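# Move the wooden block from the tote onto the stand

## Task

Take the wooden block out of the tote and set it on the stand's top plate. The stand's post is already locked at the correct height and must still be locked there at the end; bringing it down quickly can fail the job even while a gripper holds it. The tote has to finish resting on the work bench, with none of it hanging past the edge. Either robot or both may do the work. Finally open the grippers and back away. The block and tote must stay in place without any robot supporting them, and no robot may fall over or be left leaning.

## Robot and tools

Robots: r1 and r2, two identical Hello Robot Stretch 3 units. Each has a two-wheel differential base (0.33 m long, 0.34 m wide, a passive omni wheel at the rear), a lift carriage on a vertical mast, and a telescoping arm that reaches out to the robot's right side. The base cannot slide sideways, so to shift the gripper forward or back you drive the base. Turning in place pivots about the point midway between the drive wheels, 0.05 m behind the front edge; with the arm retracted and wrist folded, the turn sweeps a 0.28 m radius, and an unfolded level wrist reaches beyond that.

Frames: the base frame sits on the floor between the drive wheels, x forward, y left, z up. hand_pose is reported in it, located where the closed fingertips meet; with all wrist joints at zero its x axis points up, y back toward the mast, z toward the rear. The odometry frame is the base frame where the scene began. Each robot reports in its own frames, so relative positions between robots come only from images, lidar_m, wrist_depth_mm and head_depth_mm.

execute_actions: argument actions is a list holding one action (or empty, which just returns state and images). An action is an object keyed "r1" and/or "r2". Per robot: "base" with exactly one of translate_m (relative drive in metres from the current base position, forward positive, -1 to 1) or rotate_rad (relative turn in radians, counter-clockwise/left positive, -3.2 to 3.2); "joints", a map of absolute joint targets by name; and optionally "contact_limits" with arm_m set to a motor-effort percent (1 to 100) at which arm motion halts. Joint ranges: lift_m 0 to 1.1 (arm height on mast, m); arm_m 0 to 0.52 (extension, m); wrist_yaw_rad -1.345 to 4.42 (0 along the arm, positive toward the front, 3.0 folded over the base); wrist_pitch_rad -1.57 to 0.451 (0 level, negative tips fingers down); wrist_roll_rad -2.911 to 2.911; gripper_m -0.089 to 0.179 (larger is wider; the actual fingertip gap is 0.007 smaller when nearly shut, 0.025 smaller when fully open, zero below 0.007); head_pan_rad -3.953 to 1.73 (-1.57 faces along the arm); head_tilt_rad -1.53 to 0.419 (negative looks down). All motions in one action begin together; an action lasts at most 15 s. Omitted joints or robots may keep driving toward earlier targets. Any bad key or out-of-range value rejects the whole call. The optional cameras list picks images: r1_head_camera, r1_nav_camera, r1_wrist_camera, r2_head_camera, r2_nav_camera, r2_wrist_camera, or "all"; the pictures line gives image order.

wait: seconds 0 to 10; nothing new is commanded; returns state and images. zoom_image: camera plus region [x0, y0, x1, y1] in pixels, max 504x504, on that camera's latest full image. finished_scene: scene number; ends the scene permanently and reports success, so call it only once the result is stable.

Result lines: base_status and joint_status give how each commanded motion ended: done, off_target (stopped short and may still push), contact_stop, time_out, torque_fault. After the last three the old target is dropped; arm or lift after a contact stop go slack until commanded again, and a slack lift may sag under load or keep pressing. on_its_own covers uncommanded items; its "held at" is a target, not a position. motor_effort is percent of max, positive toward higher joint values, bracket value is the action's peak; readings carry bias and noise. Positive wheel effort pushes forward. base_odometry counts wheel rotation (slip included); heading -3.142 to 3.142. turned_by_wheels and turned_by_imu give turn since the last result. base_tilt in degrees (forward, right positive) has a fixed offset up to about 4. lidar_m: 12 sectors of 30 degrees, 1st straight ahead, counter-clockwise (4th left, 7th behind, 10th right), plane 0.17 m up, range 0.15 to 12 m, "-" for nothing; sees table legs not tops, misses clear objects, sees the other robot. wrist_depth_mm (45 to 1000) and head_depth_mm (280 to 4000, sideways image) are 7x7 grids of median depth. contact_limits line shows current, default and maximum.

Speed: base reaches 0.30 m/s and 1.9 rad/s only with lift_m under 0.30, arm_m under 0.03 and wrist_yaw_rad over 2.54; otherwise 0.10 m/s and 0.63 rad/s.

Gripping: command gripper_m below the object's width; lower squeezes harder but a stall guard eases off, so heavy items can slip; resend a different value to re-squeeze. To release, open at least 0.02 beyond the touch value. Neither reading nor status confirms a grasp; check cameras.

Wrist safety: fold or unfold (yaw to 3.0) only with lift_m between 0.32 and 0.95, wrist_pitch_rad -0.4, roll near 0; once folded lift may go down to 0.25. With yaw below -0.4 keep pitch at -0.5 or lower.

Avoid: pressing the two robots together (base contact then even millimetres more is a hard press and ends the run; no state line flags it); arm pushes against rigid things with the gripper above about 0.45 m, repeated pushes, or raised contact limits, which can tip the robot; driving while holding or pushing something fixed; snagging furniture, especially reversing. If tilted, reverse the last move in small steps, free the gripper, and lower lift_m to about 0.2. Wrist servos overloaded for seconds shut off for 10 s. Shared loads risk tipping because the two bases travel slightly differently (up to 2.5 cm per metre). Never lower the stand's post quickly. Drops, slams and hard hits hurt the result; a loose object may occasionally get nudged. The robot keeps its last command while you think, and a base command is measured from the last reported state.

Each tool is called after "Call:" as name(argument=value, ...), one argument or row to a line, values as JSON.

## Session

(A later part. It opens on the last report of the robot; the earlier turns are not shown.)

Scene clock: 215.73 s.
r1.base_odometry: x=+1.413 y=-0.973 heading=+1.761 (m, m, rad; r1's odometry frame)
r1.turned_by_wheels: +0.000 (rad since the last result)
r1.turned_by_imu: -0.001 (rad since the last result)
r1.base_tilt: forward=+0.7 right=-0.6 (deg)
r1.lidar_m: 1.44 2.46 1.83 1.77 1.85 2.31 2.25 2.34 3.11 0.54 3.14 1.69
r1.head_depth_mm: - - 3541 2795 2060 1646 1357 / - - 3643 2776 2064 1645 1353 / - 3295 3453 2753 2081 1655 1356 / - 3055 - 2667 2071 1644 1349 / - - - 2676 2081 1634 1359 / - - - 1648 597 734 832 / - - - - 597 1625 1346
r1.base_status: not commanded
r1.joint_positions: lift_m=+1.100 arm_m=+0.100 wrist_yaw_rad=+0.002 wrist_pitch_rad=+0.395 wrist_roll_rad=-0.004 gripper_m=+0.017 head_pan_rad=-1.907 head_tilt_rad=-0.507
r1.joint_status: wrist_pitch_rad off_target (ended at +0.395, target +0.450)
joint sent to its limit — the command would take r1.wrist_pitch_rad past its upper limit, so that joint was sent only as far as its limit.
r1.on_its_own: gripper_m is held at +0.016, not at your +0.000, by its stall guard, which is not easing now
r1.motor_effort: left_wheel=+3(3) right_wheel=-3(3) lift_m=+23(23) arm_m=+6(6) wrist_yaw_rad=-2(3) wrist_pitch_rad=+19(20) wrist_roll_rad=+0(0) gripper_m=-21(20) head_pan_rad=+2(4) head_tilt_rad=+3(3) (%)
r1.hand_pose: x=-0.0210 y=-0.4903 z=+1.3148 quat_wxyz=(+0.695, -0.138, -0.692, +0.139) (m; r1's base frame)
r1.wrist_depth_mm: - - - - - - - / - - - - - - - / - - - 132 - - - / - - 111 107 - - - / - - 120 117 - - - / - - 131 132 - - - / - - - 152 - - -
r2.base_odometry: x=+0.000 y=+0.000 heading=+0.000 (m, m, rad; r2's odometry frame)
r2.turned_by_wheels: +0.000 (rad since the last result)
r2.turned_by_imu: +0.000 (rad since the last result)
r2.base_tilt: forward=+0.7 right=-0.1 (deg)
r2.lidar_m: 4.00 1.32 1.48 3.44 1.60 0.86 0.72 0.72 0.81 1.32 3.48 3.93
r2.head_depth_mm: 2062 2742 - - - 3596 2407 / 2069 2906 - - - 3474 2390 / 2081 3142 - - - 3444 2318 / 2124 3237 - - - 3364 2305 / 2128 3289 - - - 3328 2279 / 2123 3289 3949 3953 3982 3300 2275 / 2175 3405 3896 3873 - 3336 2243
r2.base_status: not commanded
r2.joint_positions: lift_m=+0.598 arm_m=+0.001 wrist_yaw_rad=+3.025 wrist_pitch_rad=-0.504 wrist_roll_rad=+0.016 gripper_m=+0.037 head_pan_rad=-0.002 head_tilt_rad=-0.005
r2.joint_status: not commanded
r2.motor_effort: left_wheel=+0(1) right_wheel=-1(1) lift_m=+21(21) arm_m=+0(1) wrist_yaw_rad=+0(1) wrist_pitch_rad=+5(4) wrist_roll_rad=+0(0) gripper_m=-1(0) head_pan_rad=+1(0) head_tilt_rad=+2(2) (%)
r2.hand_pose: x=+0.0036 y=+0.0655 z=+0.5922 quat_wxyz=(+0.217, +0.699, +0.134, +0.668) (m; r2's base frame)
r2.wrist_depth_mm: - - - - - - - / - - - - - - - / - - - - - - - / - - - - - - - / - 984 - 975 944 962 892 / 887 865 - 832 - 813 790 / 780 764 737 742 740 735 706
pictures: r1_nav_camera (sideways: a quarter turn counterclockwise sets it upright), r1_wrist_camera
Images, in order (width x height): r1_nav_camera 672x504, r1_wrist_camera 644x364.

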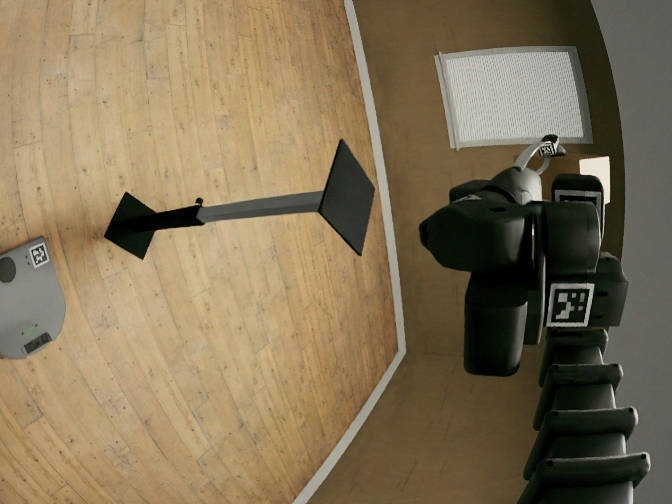

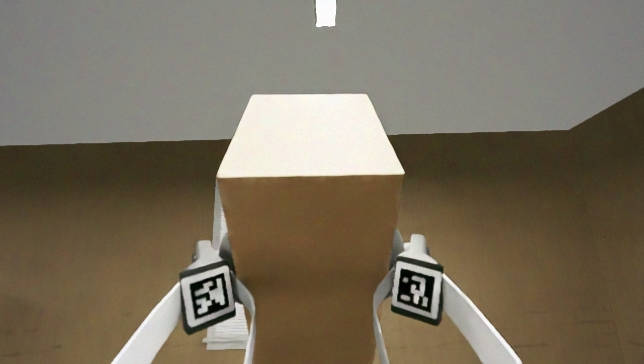

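Call:
execute_actions(
  actions=[
    {"r1":{"joints":{"wrist_pitch_rad":0.39,"arm_m":0.14,"lift_m":0.87,"head_tilt_rad":-0.3,"head_pan_rad":-1.57}}},
  ],
  cameras=["r1_head_camera","r1_nav_camera"],
)

Scene clock: 228.00 s.
r1.base_odometry: x=+1.413 y=-0.973 heading=+1.761 (m, m, rad; r1's odometry frame)
r1.turned_by_wheels: +0.000 (rad since the last result)
r1.turned_by_imu: -0.001 (rad since the last result)
r1.base_tilt: forward=+0.7 right=-0.5 (deg)
r1.lidar_m: 1.44 2.46 1.84 1.78 1.85 2.32 2.25 2.35 3.13 0.54 3.16 1.68
r1.head_depth_mm: 2716 2868 3035 3173 2840 2129 - / 2689 2842 3022 3196 2868 2043 - / 2700 2797 2942 3170 2792 583 - / 2686 2784 2990 3044 495 - - / 2656 2845 2965 3129 2832 1894 1597 / 2685 2803 2933 3159 2860 2047 1596 / 2661 2773 2965 3093 2777 2045 1604
r1.base_status: not commanded
r1.joint_positions: lift_m=+0.870 arm_m=+0.140 wrist_yaw_rad=+0.001 wrist_pitch_rad=+0.352 wrist_roll_rad=-0.004 gripper_m=+0.017 head_pan_rad=-1.577 head_tilt_rad=-0.310
r1.joint_status: all done
r1.on_its_own: gripper_m is held at +0.016, not at your +0.000, by its stall guard, which is not easing now
r1.motor_effort: left_wheel=+3(3) right_wheel=-3(3) lift_m=+15(22) arm_m=+6(5) wrist_yaw_rad=-2(2) wrist_pitch_rad=+15(18) wrist_roll_rad=+1(1) gripper_m=-20(20) head_pan_rad=+3(17) head_tilt_rad=+4(23) (%)
r1.hand_pose: x=-0.0210 y=-0.5334 z=+1.0746 quat_wxyz=(+0.698, -0.123, -0.695, +0.124) (m; r1's base frame)
r1.wrist_depth_mm: - - - - - - - / - - - - - - - / - - - 132 - - - / - - 111 107 - - - / - - 120 117 - - - / - - 131 132 - - - / - - - 152 - - -
r2.base_odometry: x=+0.000 y=+0.000 heading=+0.000 (m, m, rad; r2's odometry frame)
r2.turned_by_wheels: +0.000 (rad since the last result)
r2.turned_by_imu: -0.001 (rad since the last result)
r2.base_tilt: forward=+0.7 right=-0.1 (deg)
r2.lidar_m: 4.02 1.32 1.48 3.44 1.61 0.86 0.72 0.72 0.81 1.32 3.49 3.91
r2.head_depth_mm: 2038 2725 - - - 3541 2389 / 2051 2911 - - - 3552 2367 / 2088 3158 - - - 3510 2330 / 2104 3216 - - - 3450 2303 / 2090 3330 - - - 3342 2303 / 2128 3379 3962 3929 - 3323 2253 / 2159 3306 3862 3831 3875 3359 2286
r2.base_status: not commanded
r2.joint_positions: lift_m=+0.598 arm_m=+0.001 wrist_yaw_rad=+3.025 wrist_pitch_rad=-0.504 wrist_roll_rad=+0.016 gripper_m=+0.037 head_pan_rad=-0.002 head_tilt_rad=-0.005
r2.joint_status: not commanded
r2.motor_effort: left_wheel=+1(1) right_wheel=-1(1) lift_m=+21(21) arm_m=+0(0) wrist_yaw_rad=+1(1) wrist_pitch_rad=+4(5) wrist_roll_rad=+0(0) gripper_m=+0(0) head_pan_rad=+0(0) head_tilt_rad=+2(2) (%)
r2.hand_pose: x=+0.0036 y=+0.0655 z=+0.5922 quat_wxyz=(+0.217, +0.699, +0.134, +0.668) (m; r2's base frame)
r2.wrist_depth_mm: - - - - - - - / - - - - - - - / - - - - - - - / - - - - - - - / - 997 - 973 991 914 918 / 854 867 - 830 - 809 778 / 769 767 734 762 734 726 724
pictures: r1_head_camera (sideways: a quarter turn clockwise sets it upright), r1_nav_camera (sideways: a quarter turn counterclockwise sets it upright)
Images, in order (width x height): r1_head_camera 896x504, r1_nav_camera 672x504.

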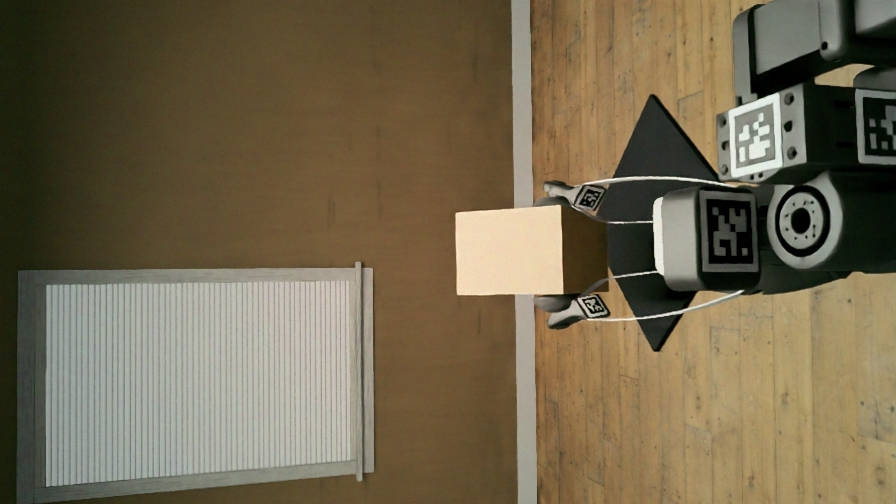

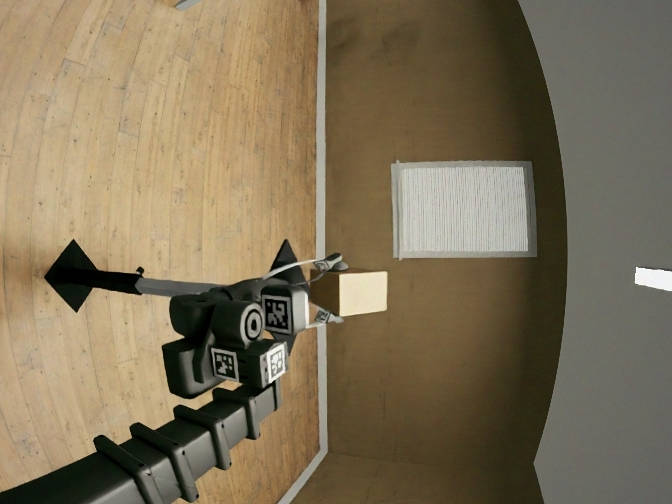

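Call:
execute_actions(
  actions=[
    {"r1":{"joints":{"arm_m":0.1,"lift_m":0.82}}},
  ],
  cameras=["r1_head_camera"],
)

Scene clock: 241.03 s.
r1.base_odometry: x=+1.413 y=-0.973 heading=+1.761 (m, m, rad; r1's odometry frame)
r1.turned_by_wheels: +0.000 (rad since the last result)
r1.turned_by_imu: -0.001 (rad since the last result)
r1.base_tilt: forward=+0.8 right=-0.6 (deg)
r1.lidar_m: 1.44 2.46 1.83 1.78 1.85 2.31 2.24 2.34 3.10 0.54 3.14 1.68
r1.head_depth_mm: 2704 2847 2972 3181 2814 2051 1599 / 2709 2825 3052 3163 2846 1965 1611 / 2703 2847 2987 3201 2837 582 1653 / 2649 2814 3003 3128 470 536 - / 2678 2865 2964 3145 2815 1950 1612 / 2683 2805 2986 3129 2874 2075 1608 / 2662 2780 2923 3124 2857 2061 1606
r1.base_status: not commanded
r1.joint_positions: lift_m=+0.820 arm_m=+0.100 wrist_yaw_rad=+0.001 wrist_pitch_rad=+0.351 wrist_roll_rad=-0.004 gripper_m=+0.017 head_pan_rad=-1.577 head_tilt_rad=-0.310
r1.joint_status: all done
r1.on_its_own: gripper_m is held at +0.016, not at your +0.000, by its stall guard, which is not easing now
r1.motor_effort: left_wheel=+3(3) right_wheel=-3(3) lift_m=+16(15) arm_m=-5(6) wrist_yaw_rad=-3(3) wrist_pitch_rad=+16(16) wrist_roll_rad=+1(0) gripper_m=-20(20) head_pan_rad=+3(2) head_tilt_rad=+4(4) (%)
r1.hand_pose: x=-0.0210 y=-0.4943 z=+1.0244 quat_wxyz=(+0.698, -0.123, -0.695, +0.124) (m; r1's base frame)
r1.wrist_depth_mm: - - - - - - - / - - - - - - - / - - - 133 - - - / - - 111 107 - - - / - - 120 118 - - - / - - 131 132 - - - / - - 226 152 227 - -
r2.base_odometry: x=+0.000 y=+0.000 heading=+0.000 (m, m, rad; r2's odometry frame)
r2.turned_by_wheels: +0.000 (rad since the last result)
r2.turned_by_imu: +0.000 (rad since the last result)
r2.base_tilt: forward=+0.6 right=-0.2 (deg)
r2.lidar_m: 4.02 1.32 1.48 3.44 1.60 0.86 0.72 0.72 0.81 1.32 3.49 3.93
r2.head_depth_mm: 2048 2725 - - - 3587 2376 / 2066 2922 - - - 3560 2349 / 2110 3198 - - - 3473 2328 / 2084 3220 - - - 3378 2288 / 2127 3307 - - - 3386 2288 / 2123 3370 3952 3987 3977 3350 2276 / 2160 3330 3822 3823 3878 3348 2251
r2.base_status: not commanded
r2.joint_positions: lift_m=+0.598 arm_m=+0.001 wrist_yaw_rad=+3.025 wrist_pitch_rad=-0.504 wrist_roll_rad=+0.016 gripper_m=+0.037 head_pan_rad=-0.002 head_tilt_rad=-0.005
r2.joint_status: not commanded
r2.motor_effort: left_wheel=+1(1) right_wheel=-1(1) lift_m=+21(21) arm_m=+0(0) wrist_yaw_rad=+0(0) wrist_pitch_rad=+5(5) wrist_roll_rad=+0(0) gripper_m=-1(1) head_pan_rad=+0(1) head_tilt_rad=+2(2) (%)
r2.hand_pose: x=+0.0036 y=+0.0655 z=+0.5922 quat_wxyz=(+0.217, +0.699, +0.134, +0.668) (m; r2's base frame)
r2.wrist_depth_mm: - - - - - - - / - - - - - - - / - - - - - - - / - - - - - - - / 993 - - 982 988 928 921 / 850 858 - 833 - 830 824 / 744 762 726 735 731 729 726
pictures: r1_head_camera (sideways: a quarter turn clockwise sets it upright)
Images, in order (width x height): r1_head_camera 896x504.

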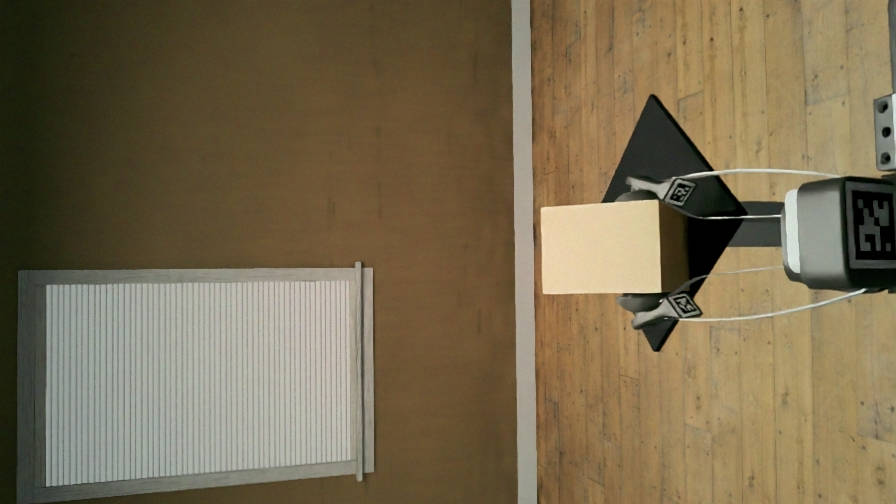

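Call:
execute_actions(
  actions=[
    {"r1":{"joints":{"arm_m":0.07,"lift_m":0.795}}},
  ],
  cameras=["r1_head_camera"],
)

Scene clock: 246.10 s.
r1.base_odometry: x=+1.413 y=-0.973 heading=+1.761 (m, m, rad; r1's odometry frame)
r1.turned_by_wheels: +0.000 (rad since the last result)
r1.turned_by_imu: -0.001 (rad since the last result)
r1.base_tilt: forward=+1.0 right=-0.5 (deg)
r1.lidar_m: 1.44 2.46 1.83 1.77 1.86 2.31 2.24 2.35 3.11 0.54 3.17 1.68
r1.head_depth_mm: 2680 2837 3000 3169 2818 2022 1600 / 2710 2846 2974 3109 2860 1957 1599 / 2664 2832 2964 3145 2825 596 1616 / 2687 2837 2992 3171 2859 421 1557 / 2656 2800 2953 3155 2823 1860 1597 / 2625 2835 2923 3163 2860 2042 1599 / 2648 2816 2987 3116 2833 2045 1617
r1.base_status: not commanded
r1.joint_positions: lift_m=+0.795 arm_m=+0.070 wrist_yaw_rad=+0.001 wrist_pitch_rad=+0.379 wrist_roll_rad=-0.004 gripper_m=+0.020 head_pan_rad=-1.577 head_tilt_rad=-0.310
r1.joint_status: all done
r1.on_its_own: gripper_m is held at +0.019, not at your +0.000, by its stall guard, which is still easing
r1.motor_effort: left_wheel=+3(3) right_wheel=-3(3) lift_m=+14(15) arm_m=-6(5) wrist_yaw_rad=-2(2) wrist_pitch_rad=+5(15) wrist_roll_rad=+0(1) gripper_m=-18(21) head_pan_rad=+3(2) head_tilt_rad=+4(4) (%)
r1.hand_pose: x=-0.0210 y=-0.4624 z=+1.0065 quat_wxyz=(+0.696, -0.133, -0.693, +0.133) (m; r1's base frame)
r1.wrist_depth_mm: - - - - - - - / - - - 143 - - - / - - 127 119 - - - / - - 104 101 - - - / - - 107 105 - - - / - - 127 133 143 - - / - - - 170 201 - -
r2.base_odometry: x=+0.000 y=+0.000 heading=+0.000 (m, m, rad; r2's odometry frame)
r2.turned_by_wheels: +0.000 (rad since the last result)
r2.turned_by_imu: +0.000 (rad since the last result)
r2.base_tilt: forward=+0.6 right=-0.2 (deg)
r2.lidar_m: 4.00 1.32 1.48 3.48 1.61 0.86 0.72 0.72 0.81 1.32 3.49 3.93
r2.head_depth_mm: 2063 2726 - - - 3507 2378 / 2071 2985 - - - 3557 2361 / 2078 3135 - - - 3435 2328 / 2091 3204 - - - 3432 2296 / 2118 3259 - - - 3401 2291 / 2148 3331 - - 3970 3362 2264 / 2148 3348 3872 3863 3873 3311 2254
r2.base_status: not commanded
r2.joint_positions: lift_m=+0.598 arm_m=+0.001 wrist_yaw_rad=+3.025 wrist_pitch_rad=-0.504 wrist_roll_rad=+0.016 gripper_m=+0.037 head_pan_rad=-0.002 head_tilt_rad=-0.005
r2.joint_status: not commanded
r2.motor_effort: left_wheel=+0(1) right_wheel=-1(1) lift_m=+21(21) arm_m=+0(0) wrist_yaw_rad=+0(1) wrist_pitch_rad=+4(4) wrist_roll_rad=+0(0) gripper_m=+0(1) head_pan_rad=+0(0) head_tilt_rad=+2(2) (%)
r2.hand_pose: x=+0.0036 y=+0.0655 z=+0.5922 quat_wxyz=(+0.217, +0.699, +0.134, +0.668) (m; r2's base frame)
r2.wrist_depth_mm: - - - - - - - / - - - - - - - / - - - - - - - / - - - - - - - / 994 984 - 963 985 940 897 / 881 858 - 820 - 805 807 / 758 771 751 740 747 731 711
pictures: r1_head_camera (sideways: a quarter turn clockwise sets it upright)
Images, in order (width x height): r1_head_camera 896x504.

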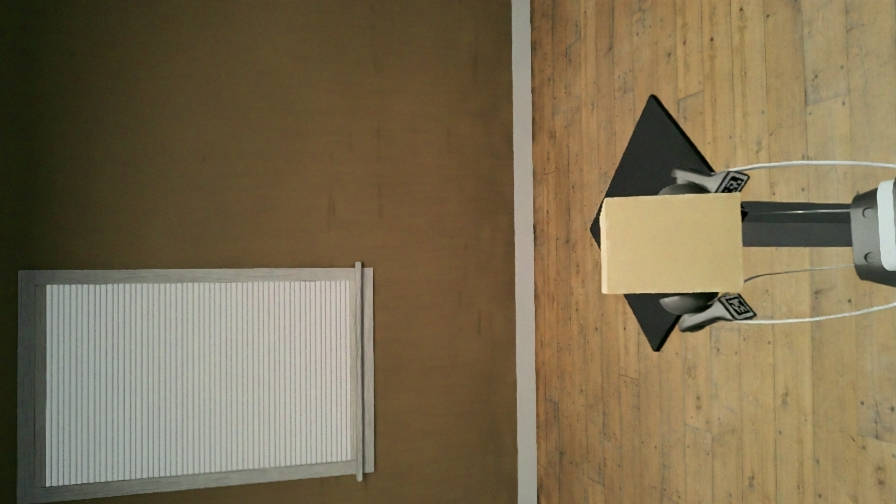

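Block has apparently touched down (pitch effort dropped). Release.

Call:
execute_actions(
  actions=[
    {"r1":{"joints":{"gripper_m":0.1}}},
  ],
  cameras=[],
)

Call:
execute_actions(
  actions=[
    {"r1":{"joints":{"lift_m":0.9}}},
  ],
  cameras=["r1_head_camera","r1_nav_camera"],
)

Scene clock: 252.10 s.
r1.base_odometry: x=+1.413 y=-0.973 heading=+1.761 (m, m, rad; r1's odometry frame)
r1.turned_by_wheels: +0.000 (rad since the last result)
r1.turned_by_imu: -0.001 (rad since the last result)
r1.base_tilt: forward=+0.7 right=-0.5 (deg)
r1.lidar_m: 1.44 2.47 1.83 1.77 1.86 2.31 2.24 2.34 3.10 0.54 3.15 1.68
r1.head_depth_mm: 2747 2837 2999 3111 2840 2046 1602 / 2712 2809 2995 3165 2837 1942 1603 / 2699 2835 2967 3188 2887 434 1574 / 2723 2831 2957 3129 2828 421 657 / 2677 2784 2942 3132 2890 1832 1593 / 2662 2800 2969 3096 2824 2044 1602 / 2626 2808 2939 3078 2821 2058 1592
r1.base_status: not commanded
r1.joint_positions: lift_m=+0.795 arm_m=+0.070 wrist_yaw_rad=+0.001 wrist_pitch_rad=+0.364 wrist_roll_rad=-0.004 gripper_m=+0.100 head_pan_rad=-1.577 head_tilt_rad=-0.310
r1.joint_status: all done
r1.motor_effort: left_wheel=+3(3) right_wheel=-3(3) lift_m=+15(15) arm_m=-4(6) wrist_yaw_rad=-2(2) wrist_pitch_rad=+11(11) wrist_roll_rad=+0(0) gripper_m=-1(79) head_pan_rad=+3(2) head_tilt_rad=+4(5) (%)
r1.hand_pose: x=-0.0210 y=-0.4634 z=+1.0025 quat_wxyz=(+0.697, -0.127, -0.694, +0.128) (m; r1's base frame)
r1.wrist_depth_mm: - - - - - - - / - - - - - - - / - - 115 112 - - - / - - 107 104 - - - / - - 97 98 100 - - / - - 92 92 93 - - / - - - 160 179 - -
r2.base_odometry: x=+0.000 y=+0.000 heading=+0.000 (m, m, rad; r2's odometry frame)
r2.turned_by_wheels: +0.000 (rad since the last result)
r2.turned_by_imu: +0.000 (rad since the last result)
r2.base_tilt: forward=+0.7 right=-0.2 (deg)
r2.lidar_m: 4.01 1.32 1.48 3.44 1.60 0.86 0.72 0.72 0.81 1.32 3.48 3.93
r2.head_depth_mm: 2071 2716 - - - 3492 2394 / 2070 2949 - - - 3502 2359 / 2120 3184 - - - 3442 2336 / 2103 3306 - - - 3407 2324 / 2141 3269 - - - 3382 2286 / 2172 3304 - - 3971 3366 2291 / 2152 3374 3835 3820 3889 3326 2243
r2.base_status: not commanded
r2.joint_positions: lift_m=+0.598 arm_m=+0.001 wrist_yaw_rad=+3.025 wrist_pitch_rad=-0.504 wrist_roll_rad=+0.016 gripper_m=+0.037 head_pan_rad=-0.002 head_tilt_rad=-0.005
r2.joint_status: not commanded
r2.motor_effort: left_wheel=+1(1) right_wheel=+0(0) lift_m=+21(21) arm_m=+0(0) wrist_yaw_rad=+1(0) wrist_pitch_rad=+5(5) wrist_roll_rad=+0(1) gripper_m=+0(0) head_pan_rad=+0(0) head_tilt_rad=+2(2) (%)
r2.hand_pose: x=+0.0036 y=+0.0655 z=+0.5922 quat_wxyz=(+0.217, +0.699, +0.134, +0.668) (m; r2's base frame)
r2.wrist_depth_mm: - - - - - - - / - - - - - - - / - - - - - - - / - - - - - - - / - - - 968 963 928 914 / 866 854 - 840 - 822 788 / 755 740 736 753 737 729 713
pictures: none
No camera images: the call's "cameras" was empty. Leave "cameras" out to get every camera's image.

Scene clock: 253.90 s.
r1.base_odometry: x=+1.413 y=-0.973 heading=+1.761 (m, m, rad; r1's odometry frame)
r1.turned_by_wheels: +0.000 (rad since the last result)
r1.turned_by_imu: +0.000 (rad since the last result)
r1.base_tilt: forward=+0.8 right=-0.6 (deg)
r1.lidar_m: 1.44 2.47 1.83 1.78 1.84 2.31 2.24 2.34 3.11 0.54 0.34 1.68
r1.head_depth_mm: 2702 2900 3036 3186 2866 2030 - / 2650 2835 2986 3161 2875 1942 - / 2626 2830 3003 3154 2817 582 - / 2674 2785 2986 3134 2847 586 - / 2701 2839 2960 3103 2815 1908 1603 / 2662 2804 2969 3164 2813 2046 1588 / 2657 2787 2974 3116 2859 2039 1603
r1.base_status: not commanded
r1.joint_positions: lift_m=+0.900 arm_m=+0.070 wrist_yaw_rad=+0.002 wrist_pitch_rad=+0.367 wrist_roll_rad=-0.004 gripper_m=+0.100 head_pan_rad=-1.577 head_tilt_rad=-0.310
r1.joint_status: all done
r1.motor_effort: left_wheel=+3(4) right_wheel=-4(3) lift_m=+22(22) arm_m=-5(5) wrist_yaw_rad=-3(3) wrist_pitch_rad=+9(11) wrist_roll_rad=+1(0) gripper_m=-1(1) head_pan_rad=+2(4) head_tilt_rad=+5(5) (%)
r1.hand_pose: x=-0.0209 y=-0.4632 z=+1.1080 quat_wxyz=(+0.697, -0.128, -0.694, +0.129) (m; r1's base frame)
r1.wrist_depth_mm: - - - - - - - / - - - - - - - / - - - - - - - / - - - - - - - / - - - - - - - / - - - - - - - / - - - - - - -
r2.base_odometry: x=+0.000 y=+0.000 heading=+0.000 (m, m, rad; r2's odometry frame)
r2.turned_by_wheels: +0.000 (rad since the last result)
r2.turned_by_imu: +0.000 (rad since the last result)
r2.base_tilt: forward=+0.7 right=-0.2 (deg)
r2.lidar_m: 4.02 1.32 1.48 3.46 1.60 0.86 0.72 0.72 0.81 1.32 3.49 3.91
r2.head_depth_mm: 2041 2707 - - - 3472 2332 / 2087 2918 - - - 3528 2334 / 2094 3209 - - - 3431 2335 / 2113 3197 - - - 3394 2302 / 2126 3304 - - - 3340 2285 / 2150 3309 - 3912 3929 3337 2285 / 2165 3398 3903 3758 3903 3233 2261
r2.base_status: not commanded
r2.joint_positions: lift_m=+0.598 arm_m=+0.001 wrist_yaw_rad=+3.025 wrist_pitch_rad=-0.504 wrist_roll_rad=+0.016 gripper_m=+0.037 head_pan_rad=-0.002 head_tilt_rad=-0.005
r2.joint_status: not commanded
r2.motor_effort: left_wheel=+1(1) right_wheel=-1(0) lift_m=+21(21) arm_m=+0(0) wrist_yaw_rad=+1(1) wrist_pitch_rad=+5(5) wrist_roll_rad=+1(0) gripper_m=-2(1) head_pan_rad=+0(0) head_tilt_rad=+1(2) (%)
r2.hand_pose: x=+0.0036 y=+0.0655 z=+0.5922 quat_wxyz=(+0.217, +0.699, +0.134, +0.668) (m; r2's base frame)
r2.wrist_depth_mm: - - - - - - - / - - - - - - - / - - - - - - - / - - - - - - - / - - - 970 977 965 932 / 847 861 - 868 - 851 806 / 763 767 743 737 726 745 735
pictures: r1_head_camera (sideways: a quarter turn clockwise sets it upright), r1_nav_camera (sideways: a quarter turn counterclockwise sets it upright)
Images, in order (width x height): r1_head_camera 896x504, r1_nav_camera 672x504.

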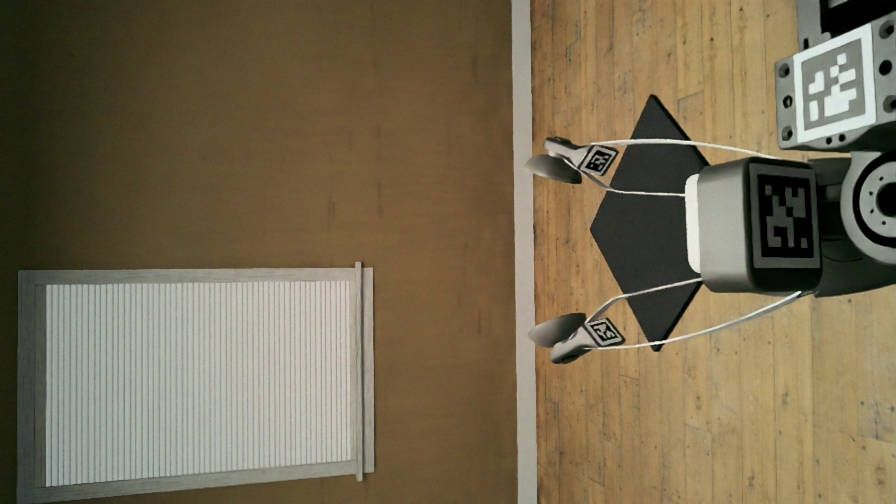

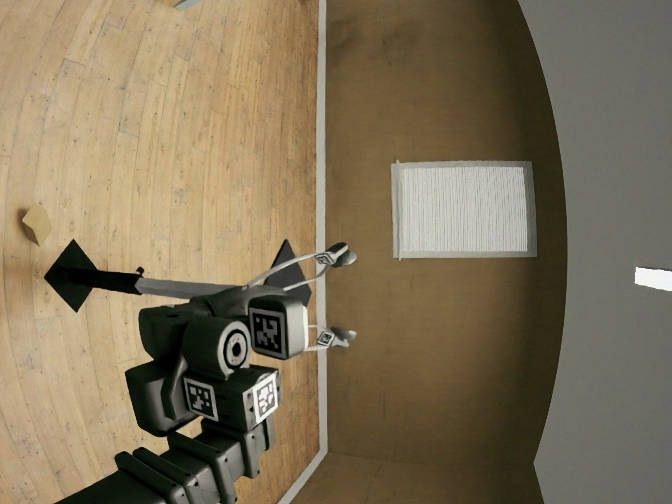

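Call:
execute_actions(
  actions=[
    {"r1":{"base":{"translate_m":0.19},"joints":{"wrist_pitch_rad":-1.5,"lift_m":0.45,"arm_m":0.05,"gripper_m":0.13,"head_tilt_rad":-1.2}}},
  ],
  cameras=["r1_wrist_camera","r1_nav_camera"],
)

Scene clock: 266.57 s.
r1.base_odometry: x=+1.377 y=-0.787 heading=+1.761 (m, m, rad; r1's odometry frame)
r1.turned_by_wheels: +0.000 (rad since the last result)
r1.turned_by_imu: -0.001 (rad since the last result)
r1.base_tilt: forward=+0.8 right=-0.6 (deg)
r1.lidar_m: 1.26 2.46 1.82 1.77 1.85 2.51 2.43 2.54 0.59 2.99 3.15 1.26
r1.head_depth_mm: 651 1643 1539 1416 1310 1211 - / 1846 1668 1096 1407 1303 1220 - / 1831 1669 1525 1372 - - - / 1842 1648 1516 1395 - - - / 1816 1654 1508 1388 1284 1164 1119 / 1800 1655 1496 1381 1284 1192 1109 / 1808 1637 1500 1380 1278 1191 1110
r1.base_status: done
r1.joint_positions: lift_m=+0.450 arm_m=+0.050 wrist_yaw_rad=+0.001 wrist_pitch_rad=-1.494 wrist_roll_rad=-0.004 gripper_m=+0.130 head_pan_rad=-1.577 head_tilt_rad=-1.185
r1.joint_status: all done
r1.motor_effort: left_wheel=+2(9) right_wheel=-3(4) lift_m=+14(22) arm_m=-4(5) wrist_yaw_rad=-2(3) wrist_pitch_rad=-2(9) wrist_roll_rad=+0(0) gripper_m=+0(79) head_pan_rad=+2(2) head_tilt_rad=-9(48) (%)
r1.hand_pose: x=-0.0216 y=-0.1910 z=+0.3316 quat_wxyz=(+0.520, +0.482, -0.517, -0.479) (m; r1's base frame)
r1.wrist_depth_mm: 460 462 464 466 472 486 488 / 461 464 468 478 476 484 485 / 460 470 470 477 488 492 490 / 469 469 475 486 493 491 496 / 466 480 476 - - 499 509 / 474 - 428 - - 503 512 / 474 485 488 - - - 520
r2.base_odometry: x=+0.000 y=+0.000 heading=+0.000 (m, m, rad; r2's odometry frame)
r2.turned_by_wheels: +0.000 (rad since the last result)
r2.turned_by_imu: -0.001 (rad since the last result)
r2.base_tilt: forward=+0.5 right=-0.3 (deg)
r2.lidar_m: 4.01 1.32 1.48 3.45 1.60 0.86 0.72 0.72 0.81 1.32 3.47 3.92
r2.head_depth_mm: 2072 2739 - - - 3513 2365 / 2081 2953 - - - 3505 2343 / 2085 3164 - - - 3442 2323 / 2106 3211 - - - 3423 2310 / 2123 3275 - - - 3415 2278 / 2152 3261 3928 3982 3979 3343 2263 / 2168 3374 3771 3855 3831 3286 2254
r2.base_status: not commanded
r2.joint_positions: lift_m=+0.598 arm_m=+0.001 wrist_yaw_rad=+3.025 wrist_pitch_rad=-0.504 wrist_roll_rad=+0.016 gripper_m=+0.037 head_pan_rad=-0.002 head_tilt_rad=-0.005
r2.joint_status: not commanded
r2.motor_effort: left_wheel=+1(1) right_wheel=-1(1) lift_m=+21(21) arm_m=+0(0) wrist_yaw_rad=+0(1) wrist_pitch_rad=+5(5) wrist_roll_rad=+0(1) gripper_m=+0(0) head_pan_rad=-1(0) head_tilt_rad=+2(2) (%)
r2.hand_pose: x=+0.0036 y=+0.0655 z=+0.5922 quat_wxyz=(+0.217, +0.699, +0.134, +0.668) (m; r2's base frame)
r2.wrist_depth_mm: - - - - - - - / - - - - - - - / - - - - - - - / - - - - - - - / - 987 - 946 982 942 923 / 890 861 - 828 - 812 797 / 792 775 739 737 741 747 718
pictures: r1_nav_camera (sideways: a quarter turn counterclockwise sets it upright), r1_wrist_camera
Images, in order (width x height): r1_nav_camera 672x504, r1_wrist_camera 644x364.

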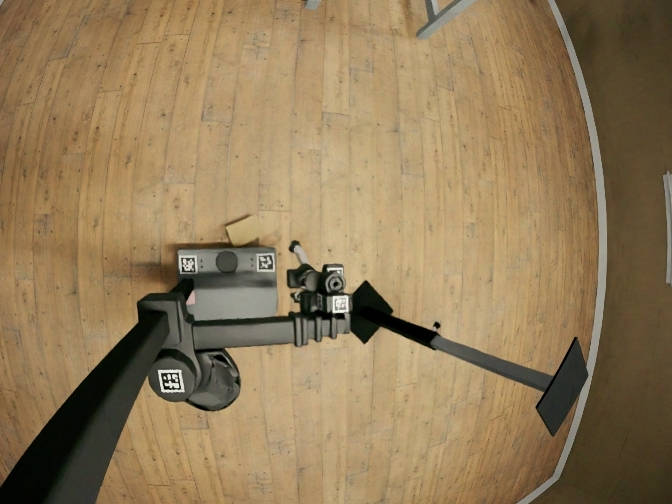

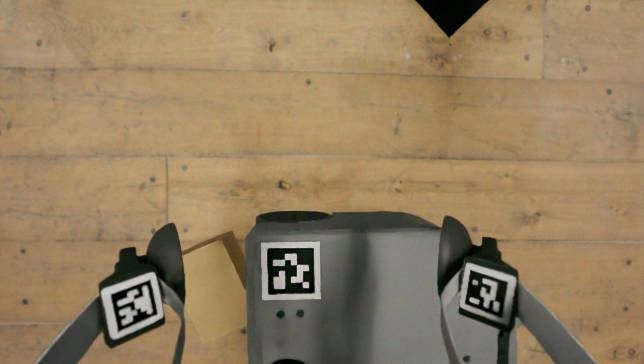

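Call:
execute_actions(
  actions=[
    {"r1":{"base":{"translate_m":-0.3}}},
  ],
  cameras=[],
)

Call:
execute_actions(
  actions=[
    {"r1":{"base":{"rotate_rad":1.2}}},
  ],
  cameras=["r1_wrist_camera","r1_nav_camera"],
)

Scene clock: 280.87 s.
r1.base_odometry: x=+1.434 y=-1.081 heading=+1.761 (m, m, rad; r1's odometry frame)
r1.turned_by_wheels: +0.000 (rad since the last result)
r1.turned_by_imu: -0.002 (rad since the last result)
r1.base_tilt: forward=+0.7 right=-0.5 (deg)
r1.lidar_m: 1.55 2.46 1.83 1.78 1.85 2.20 2.13 2.23 3.10 0.55 3.15 1.78
r1.head_depth_mm: 1862 1681 1522 1412 1295 1218 - / 1861 1676 1528 1413 1302 1232 - / 1841 1650 1529 1401 - - - / 1838 1657 1508 1383 - - - / 1756 806 1088 1351 1286 1193 1117 / 1729 1616 1502 1379 1282 1187 1114 / 1813 1646 1483 1378 1280 1190 1115
r1.base_status: done
r1.joint_positions: lift_m=+0.450 arm_m=+0.050 wrist_yaw_rad=+0.001 wrist_pitch_rad=-1.494 wrist_roll_rad=-0.004 gripper_m=+0.130 head_pan_rad=-1.577 head_tilt_rad=-1.185
r1.joint_status: not commanded
r1.motor_effort: left_wheel=+3(4) right_wheel=-3(6) lift_m=+14(14) arm_m=-5(5) wrist_yaw_rad=-2(2) wrist_pitch_rad=-2(2) wrist_roll_rad=+0(0) gripper_m=+0(0) head_pan_rad=+2(2) head_tilt_rad=-8(9) (%)
r1.hand_pose: x=-0.0216 y=-0.1910 z=+0.3316 quat_wxyz=(+0.520, +0.482, -0.517, -0.479) (m; r1's base frame)
r1.wrist_depth_mm: 456 461 462 469 478 484 496 / 459 467 473 477 483 484 493 / 459 470 476 473 489 494 493 / 466 473 475 480 489 495 502 / 472 476 476 - - 499 508 / 469 - 477 - - 506 510 / 478 482 487 - - - 514
r2.base_odometry: x=+0.000 y=+0.000 heading=+0.000 (m, m, rad; r2's odometry frame)
r2.turned_by_wheels: +0.000 (rad since the last result)
r2.turned_by_imu: -0.001 (rad since the last result)
r2.base_tilt: forward=+0.7 right=-0.3 (deg)
r2.lidar_m: 4.00 1.32 1.48 3.45 1.61 0.86 0.72 0.72 0.81 1.32 3.49 3.92
r2.head_depth_mm: 2042 2731 - - - 3517 2368 / 2079 2937 - - - 3506 2311 / 2104 3179 - - - 3472 2321 / 2098 3175 - - - 3455 2284 / 2133 3274 - - - 3424 2295 / 2127 3411 3994 3966 - 3354 2299 / 2165 3393 3869 3856 3840 3267 2245
r2.base_status: not commanded
r2.joint_positions: lift_m=+0.598 arm_m=+0.001 wrist_yaw_rad=+3.025 wrist_pitch_rad=-0.504 wrist_roll_rad=+0.016 gripper_m=+0.037 head_pan_rad=-0.002 head_tilt_rad=-0.005
r2.joint_status: not commanded
r2.motor_effort: left_wheel=+1(1) right_wheel=-1(1) lift_m=+21(21) arm_m=+0(0) wrist_yaw_rad=+1(0) wrist_pitch_rad=+4(5) wrist_roll_rad=+0(1) gripper_m=+0(1) head_pan_rad=+0(1) head_tilt_rad=+2(2) (%)
r2.hand_pose: x=+0.0036 y=+0.0655 z=+0.5922 quat_wxyz=(+0.217, +0.699, +0.134, +0.668) (m; r2's base frame)
r2.wrist_depth_mm: - - - - - - - / - - - - - - - / - - - - - - - / - - - - - - - / - 996 - 971 995 943 946 / 864 881 - 846 - 840 810 / 780 753 733 745 731 735 684
pictures: none
No camera images: the call's "cameras" was empty. Leave "cameras" out to get every camera's image.

Scene clock: 283.70 s.
r1.base_odometry: x=+1.434 y=-1.081 heading=+2.961 (m, m, rad; r1's odometry frame)
r1.turned_by_wheels: +1.200 (rad since the last result)
r1.turned_by_imu: +1.213 (rad since the last result)
r1.base_tilt: forward=+0.9 right=-0.6 (deg)
r1.lidar_m: 1.79 1.77 1.97 2.15 2.14 2.36 3.01 0.54 3.33 1.55 2.97 2.18
r1.head_depth_mm: 1857 1684 1547 1412 1297 1220 - / 1857 1678 1527 1412 1307 1227 - / 1821 1660 1512 1396 - - - / 1826 1661 1511 1389 - - - / 1837 1654 1496 1391 1277 1191 1120 / 1760 1639 1502 1374 1284 1189 1122 / 1793 1637 1497 1378 1277 1190 1120
r1.base_status: done
r1.joint_positions: lift_m=+0.450 arm_m=+0.050 wrist_yaw_rad=+0.001 wrist_pitch_rad=-1.494 wrist_roll_rad=-0.004 gripper_m=+0.130 head_pan_rad=-1.577 head_tilt_rad=-1.185
r1.joint_status: not commanded
r1.motor_effort: left_wheel=-5(9) right_wheel=+3(7) lift_m=+14(14) arm_m=-5(5) wrist_yaw_rad=-2(3) wrist_pitch_rad=-2(2) wrist_roll_rad=+0(1) gripper_m=-1(0) head_pan_rad=+2(3) head_tilt_rad=-9(9) (%)
r1.hand_pose: x=-0.0216 y=-0.1910 z=+0.3316 quat_wxyz=(+0.520, +0.482, -0.517, -0.479) (m; r1's base frame)
r1.wrist_depth_mm: 454 459 409 475 472 484 488 / 460 464 470 475 476 479 487 / 457 468 474 477 481 485 483 / 466 474 477 477 491 493 485 / 474 474 480 - - 496 506 / 475 - 486 - - 500 509 / 476 485 492 - - - 514
r2.base_odometry: x=+0.000 y=+0.000 heading=+0.000 (m, m, rad; r2's odometry frame)
r2.turned_by_wheels: +0.000 (rad since the last result)
r2.turned_by_imu: +0.000 (rad since the last result)
r2.base_tilt: forward=+0.5 right=-0.3 (deg)
r2.lidar_m: 4.02 1.32 1.48 3.45 1.60 0.86 0.72 0.72 0.81 1.32 3.49 3.93
r2.head_depth_mm: 2063 2690 - - - 3585 2377 / 2038 2965 - - - 3446 2337 / 2095 3216 - - - 3393 2335 / 2099 3241 - - - 3429 2329 / 2134 3247 - - - 3357 2275 / 2125 3373 3861 3979 - 3322 2250 / 2156 3386 3924 3821 3899 3346 2232
r2.base_status: not commanded
r2.joint_positions: lift_m=+0.598 arm_m=+0.001 wrist_yaw_rad=+3.025 wrist_pitch_rad=-0.504 wrist_roll_rad=+0.016 gripper_m=+0.037 head_pan_rad=-0.002 head_tilt_rad=-0.005
r2.joint_status: not commanded
r2.motor_effort: left_wheel=+0(1) right_wheel=-1(1) lift_m=+21(20) arm_m=+0(0) wrist_yaw_rad=+0(1) wrist_pitch_rad=+5(5) wrist_roll_rad=+0(0) gripper_m=+0(1) head_pan_rad=+0(1) head_tilt_rad=+2(2) (%)
r2.hand_pose: x=+0.0036 y=+0.0655 z=+0.5922 quat_wxyz=(+0.217, +0.699, +0.134, +0.668) (m; r2's base frame)
r2.wrist_depth_mm: - - - - - - - / - - - - - - - / - - - - - - - / - - - - - - - / - 990 - 967 974 947 936 / 883 847 - 838 - 826 808 / 778 759 714 752 734 716 711
pictures: r1_nav_camera (sideways: a quarter turn counterclockwise sets it upright), r1_wrist_camera
Images, in order (width x height): r1_nav_camera 672x504, r1_wrist_camera 644x364.

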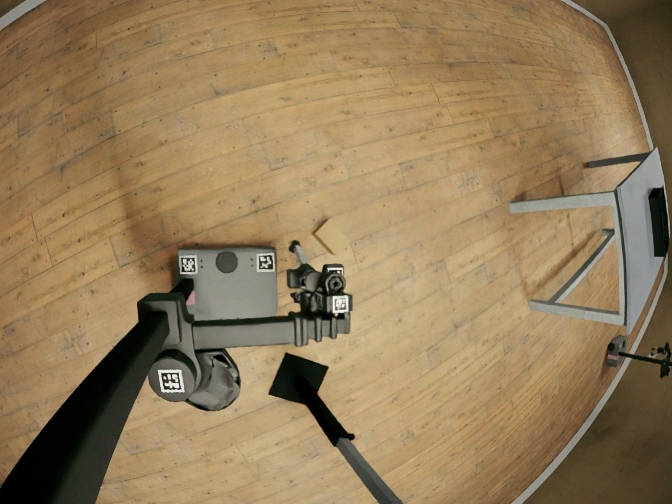

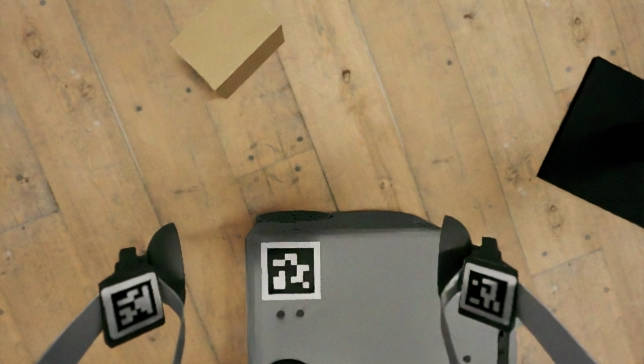

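Call:
execute_actions(
  actions=[
    {"r1":{"base":{"translate_m":0.12},"joints":{"arm_m":0.26,"lift_m":0.3}}},
  ],
  cameras=["r1_wrist_camera"],
)

Scene clock: 292.17 s.
r1.base_odometry: x=+1.315 y=-1.060 heading=+2.961 (m, m, rad; r1's odometry frame)
r1.turned_by_wheels: +0.000 (rad since the last result)
r1.turned_by_imu: -0.001 (rad since the last result)
r1.base_tilt: forward=+0.8 right=-0.6 (deg)
r1.lidar_m: 1.67 1.66 1.84 2.18 2.18 2.41 3.12 0.66 1.82 1.54 4.00 2.04
r1.head_depth_mm: 1872 1682 1534 1410 1306 1212 1155 / 1842 1661 1531 1405 1309 1225 - / 1840 1660 1509 1402 1299 - - / 1820 1664 1506 - 1265 - - / 1764 1651 1504 1390 1289 1196 1126 / 1823 1635 1498 1385 1283 1196 1111 / 1797 1643 1496 1374 1278 1182 1112
r1.base_status: done
r1.joint_positions: lift_m=+0.300 arm_m=+0.260 wrist_yaw_rad=+0.000 wrist_pitch_rad=-1.495 wrist_roll_rad=-0.004 gripper_m=+0.130 head_pan_rad=-1.577 head_tilt_rad=-1.185
r1.joint_status: all done
r1.motor_effort: left_wheel=-5(6) right_wheel=+3(8) lift_m=+14(16) arm_m=+7(7) wrist_yaw_rad=-1(2) wrist_pitch_rad=-2(2) wrist_roll_rad=+1(0) gripper_m=-1(0) head_pan_rad=+2(2) head_tilt_rad=-9(8) (%)
r1.hand_pose: x=-0.0216 y=-0.4000 z=+0.1816 quat_wxyz=(+0.520, +0.482, -0.517, -0.480) (m; r1's base frame)
r1.wrist_depth_mm: 316 321 325 327 334 337 341 / 322 324 328 331 336 339 342 / 320 325 330 329 337 341 344 / 326 328 330 275 341 343 348 / 325 332 335 278 344 346 351 / 329 - 337 341 347 350 353 / 334 334 340 345 352 356 356
r2.base_odometry: x=+0.000 y=+0.000 heading=+0.000 (m, m, rad; r2's odometry frame)
r2.turned_by_wheels: +0.000 (rad since the last result)
r2.turned_by_imu: -0.001 (rad since the last result)
r2.base_tilt: forward=+0.6 right=-0.1 (deg)
r2.lidar_m: 4.02 1.32 1.48 3.45 1.60 0.86 0.72 0.72 0.81 1.32 3.48 3.94
r2.head_depth_mm: 2058 2678 - - - 3564 2330 / 2044 2928 - - - 3461 2352 / 2063 3163 - - - 3416 2330 / 2099 3212 - - - 3468 2310 / 2142 3275 - - - 3334 2295 / 2144 3327 3899 3926 - 3384 2279 / 2161 3341 3856 3854 3837 3315 2251
r2.base_status: not commanded
r2.joint_positions: lift_m=+0.598 arm_m=+0.001 wrist_yaw_rad=+3.025 wrist_pitch_rad=-0.504 wrist_roll_rad=+0.016 gripper_m=+0.037 head_pan_rad=-0.002 head_tilt_rad=-0.005
r2.joint_status: not commanded
r2.motor_effort: left_wheel=+1(1) right_wheel=-1(1) lift_m=+21(21) arm_m=+0(0) wrist_yaw_rad=+0(1) wrist_pitch_rad=+5(5) wrist_roll_rad=+1(0) gripper_m=-1(1) head_pan_rad=-1(0) head_tilt_rad=+2(2) (%)
r2.hand_pose: x=+0.0036 y=+0.0655 z=+0.5922 quat_wxyz=(+0.217, +0.699, +0.134, +0.668) (m; r2's base frame)
r2.wrist_depth_mm: - - - - - - - / - - - - - - - / - - - - - - - / - - - - - - - / 991 - - 982 965 962 924 / 868 867 - 823 - 837 841 / 749 762 730 740 722 741 719
pictures: r1_wrist_camera
Images, in order (width x height): r1_wrist_camera 644x364.

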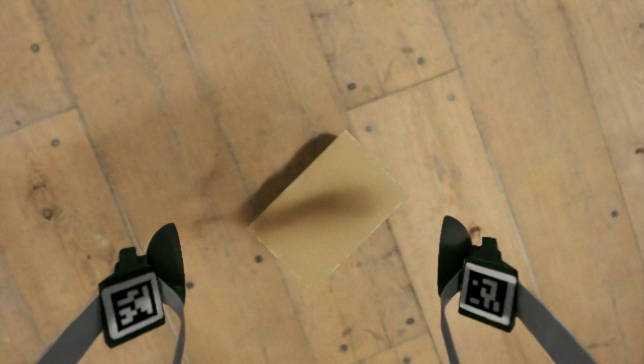

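Call:
execute_actions(
  actions=[
    {"r1":{"joints":{"wrist_roll_rad":0.75,"lift_m":0.22}}},
  ],
  cameras=["r1_wrist_camera"],
)

Scene clock: 299.83 s.
r1.base_odometry: x=+1.315 y=-1.060 heading=+2.961 (m, m, rad; r1's odometry frame)
r1.turned_by_wheels: +0.000 (rad since the last result)
r1.turned_by_imu: -0.001 (rad since the last result)
r1.base_tilt: forward=+0.8 right=-0.6 (deg)
r1.lidar_m: 1.68 1.67 1.84 2.19 2.18 2.40 3.14 0.65 1.82 1.53 3.95 2.05
r1.head_depth_mm: 1889 1690 1530 1415 1304 1213 1143 / 1829 1685 1519 1403 1298 1215 - / 1841 1661 1513 1413 1305 - - / 1842 1651 1505 1418 1262 - - / 1754 1657 1506 1384 1288 1196 1121 / 1810 1640 1499 1385 1282 1193 1115 / 1823 1624 1491 1377 1271 1185 1113
r1.base_status: not commanded
r1.joint_positions: lift_m=+0.220 arm_m=+0.260 wrist_yaw_rad=+0.000 wrist_pitch_rad=-1.495 wrist_roll_rad=+0.745 gripper_m=+0.130 head_pan_rad=-1.577 head_tilt_rad=-1.185
r1.joint_status: all done
r1.motor_effort: left_wheel=-4(4) right_wheel=+3(3) lift_m=+14(14) arm_m=+6(5) wrist_yaw_rad=+0(1) wrist_pitch_rad=-2(2) wrist_roll_rad=+3(4) gripper_m=-1(2) head_pan_rad=+2(2) head_tilt_rad=-8(9) (%)
r1.hand_pose: x=-0.0216 y=-0.3998 z=+0.1016 quat_wxyz=(+0.295, +0.273, -0.671, -0.623) (m; r1's base frame)
r1.wrist_depth_mm: 251 249 249 246 246 245 246 / 253 252 253 251 248 248 248 / 256 256 253 194 252 250 249 / 259 259 258 198 255 255 255 / 263 261 260 199 258 258 257 / 267 - 264 202 261 260 261 / 267 268 268 267 264 265 261
r2.base_odometry: x=+0.000 y=+0.000 heading=+0.000 (m, m, rad; r2's odometry frame)
r2.turned_by_wheels: +0.000 (rad since the last result)
r2.turned_by_imu: +0.000 (rad since the last result)
r2.base_tilt: forward=+0.5 right=-0.2 (deg)
r2.lidar_m: 4.01 1.32 1.48 3.46 1.60 0.86 0.72 0.72 0.81 1.32 3.48 3.92
r2.head_depth_mm: 2040 2733 - - - 3577 2380 / 2074 2967 - - - 3474 2326 / 2104 3218 - - - 3489 2327 / 2113 3205 - - - 3388 2311 / 2125 3248 - - - 3416 2315 / 2136 3286 3963 3961 - 3299 2289 / 2154 3377 3831 3771 3861 3263 2280
r2.base_status: not commanded
r2.joint_positions: lift_m=+0.598 arm_m=+0.001 wrist_yaw_rad=+3.025 wrist_pitch_rad=-0.504 wrist_roll_rad=+0.016 gripper_m=+0.037 head_pan_rad=-0.002 head_tilt_rad=-0.005
r2.joint_status: not commanded
r2.motor_effort: left_wheel=+1(1) right_wheel=+0(1) lift_m=+21(21) arm_m=+0(1) wrist_yaw_rad=+1(1) wrist_pitch_rad=+4(4) wrist_roll_rad=+0(1) gripper_m=+0(1) head_pan_rad=-1(0) head_tilt_rad=+2(2) (%)
r2.hand_pose: x=+0.0036 y=+0.0655 z=+0.5922 quat_wxyz=(+0.217, +0.699, +0.134, +0.668) (m; r2's base frame)
r2.wrist_depth_mm: - - - - - - - / - - - - - - - / - - - - - - - / - - - - - - - / - - - 976 961 932 932 / 865 870 - 844 - 821 808 / 772 774 744 739 738 722 726
pictures: r1_wrist_camera
Images, in order (width x height): r1_wrist_camera 644x364.

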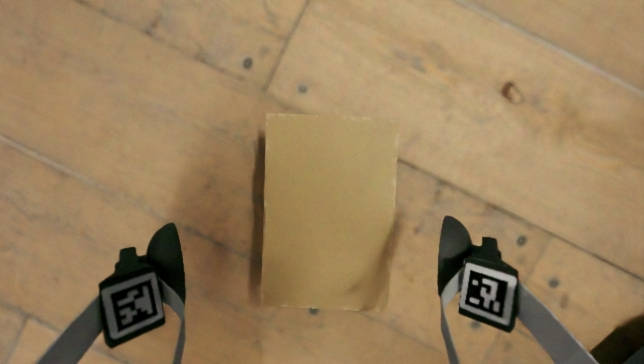

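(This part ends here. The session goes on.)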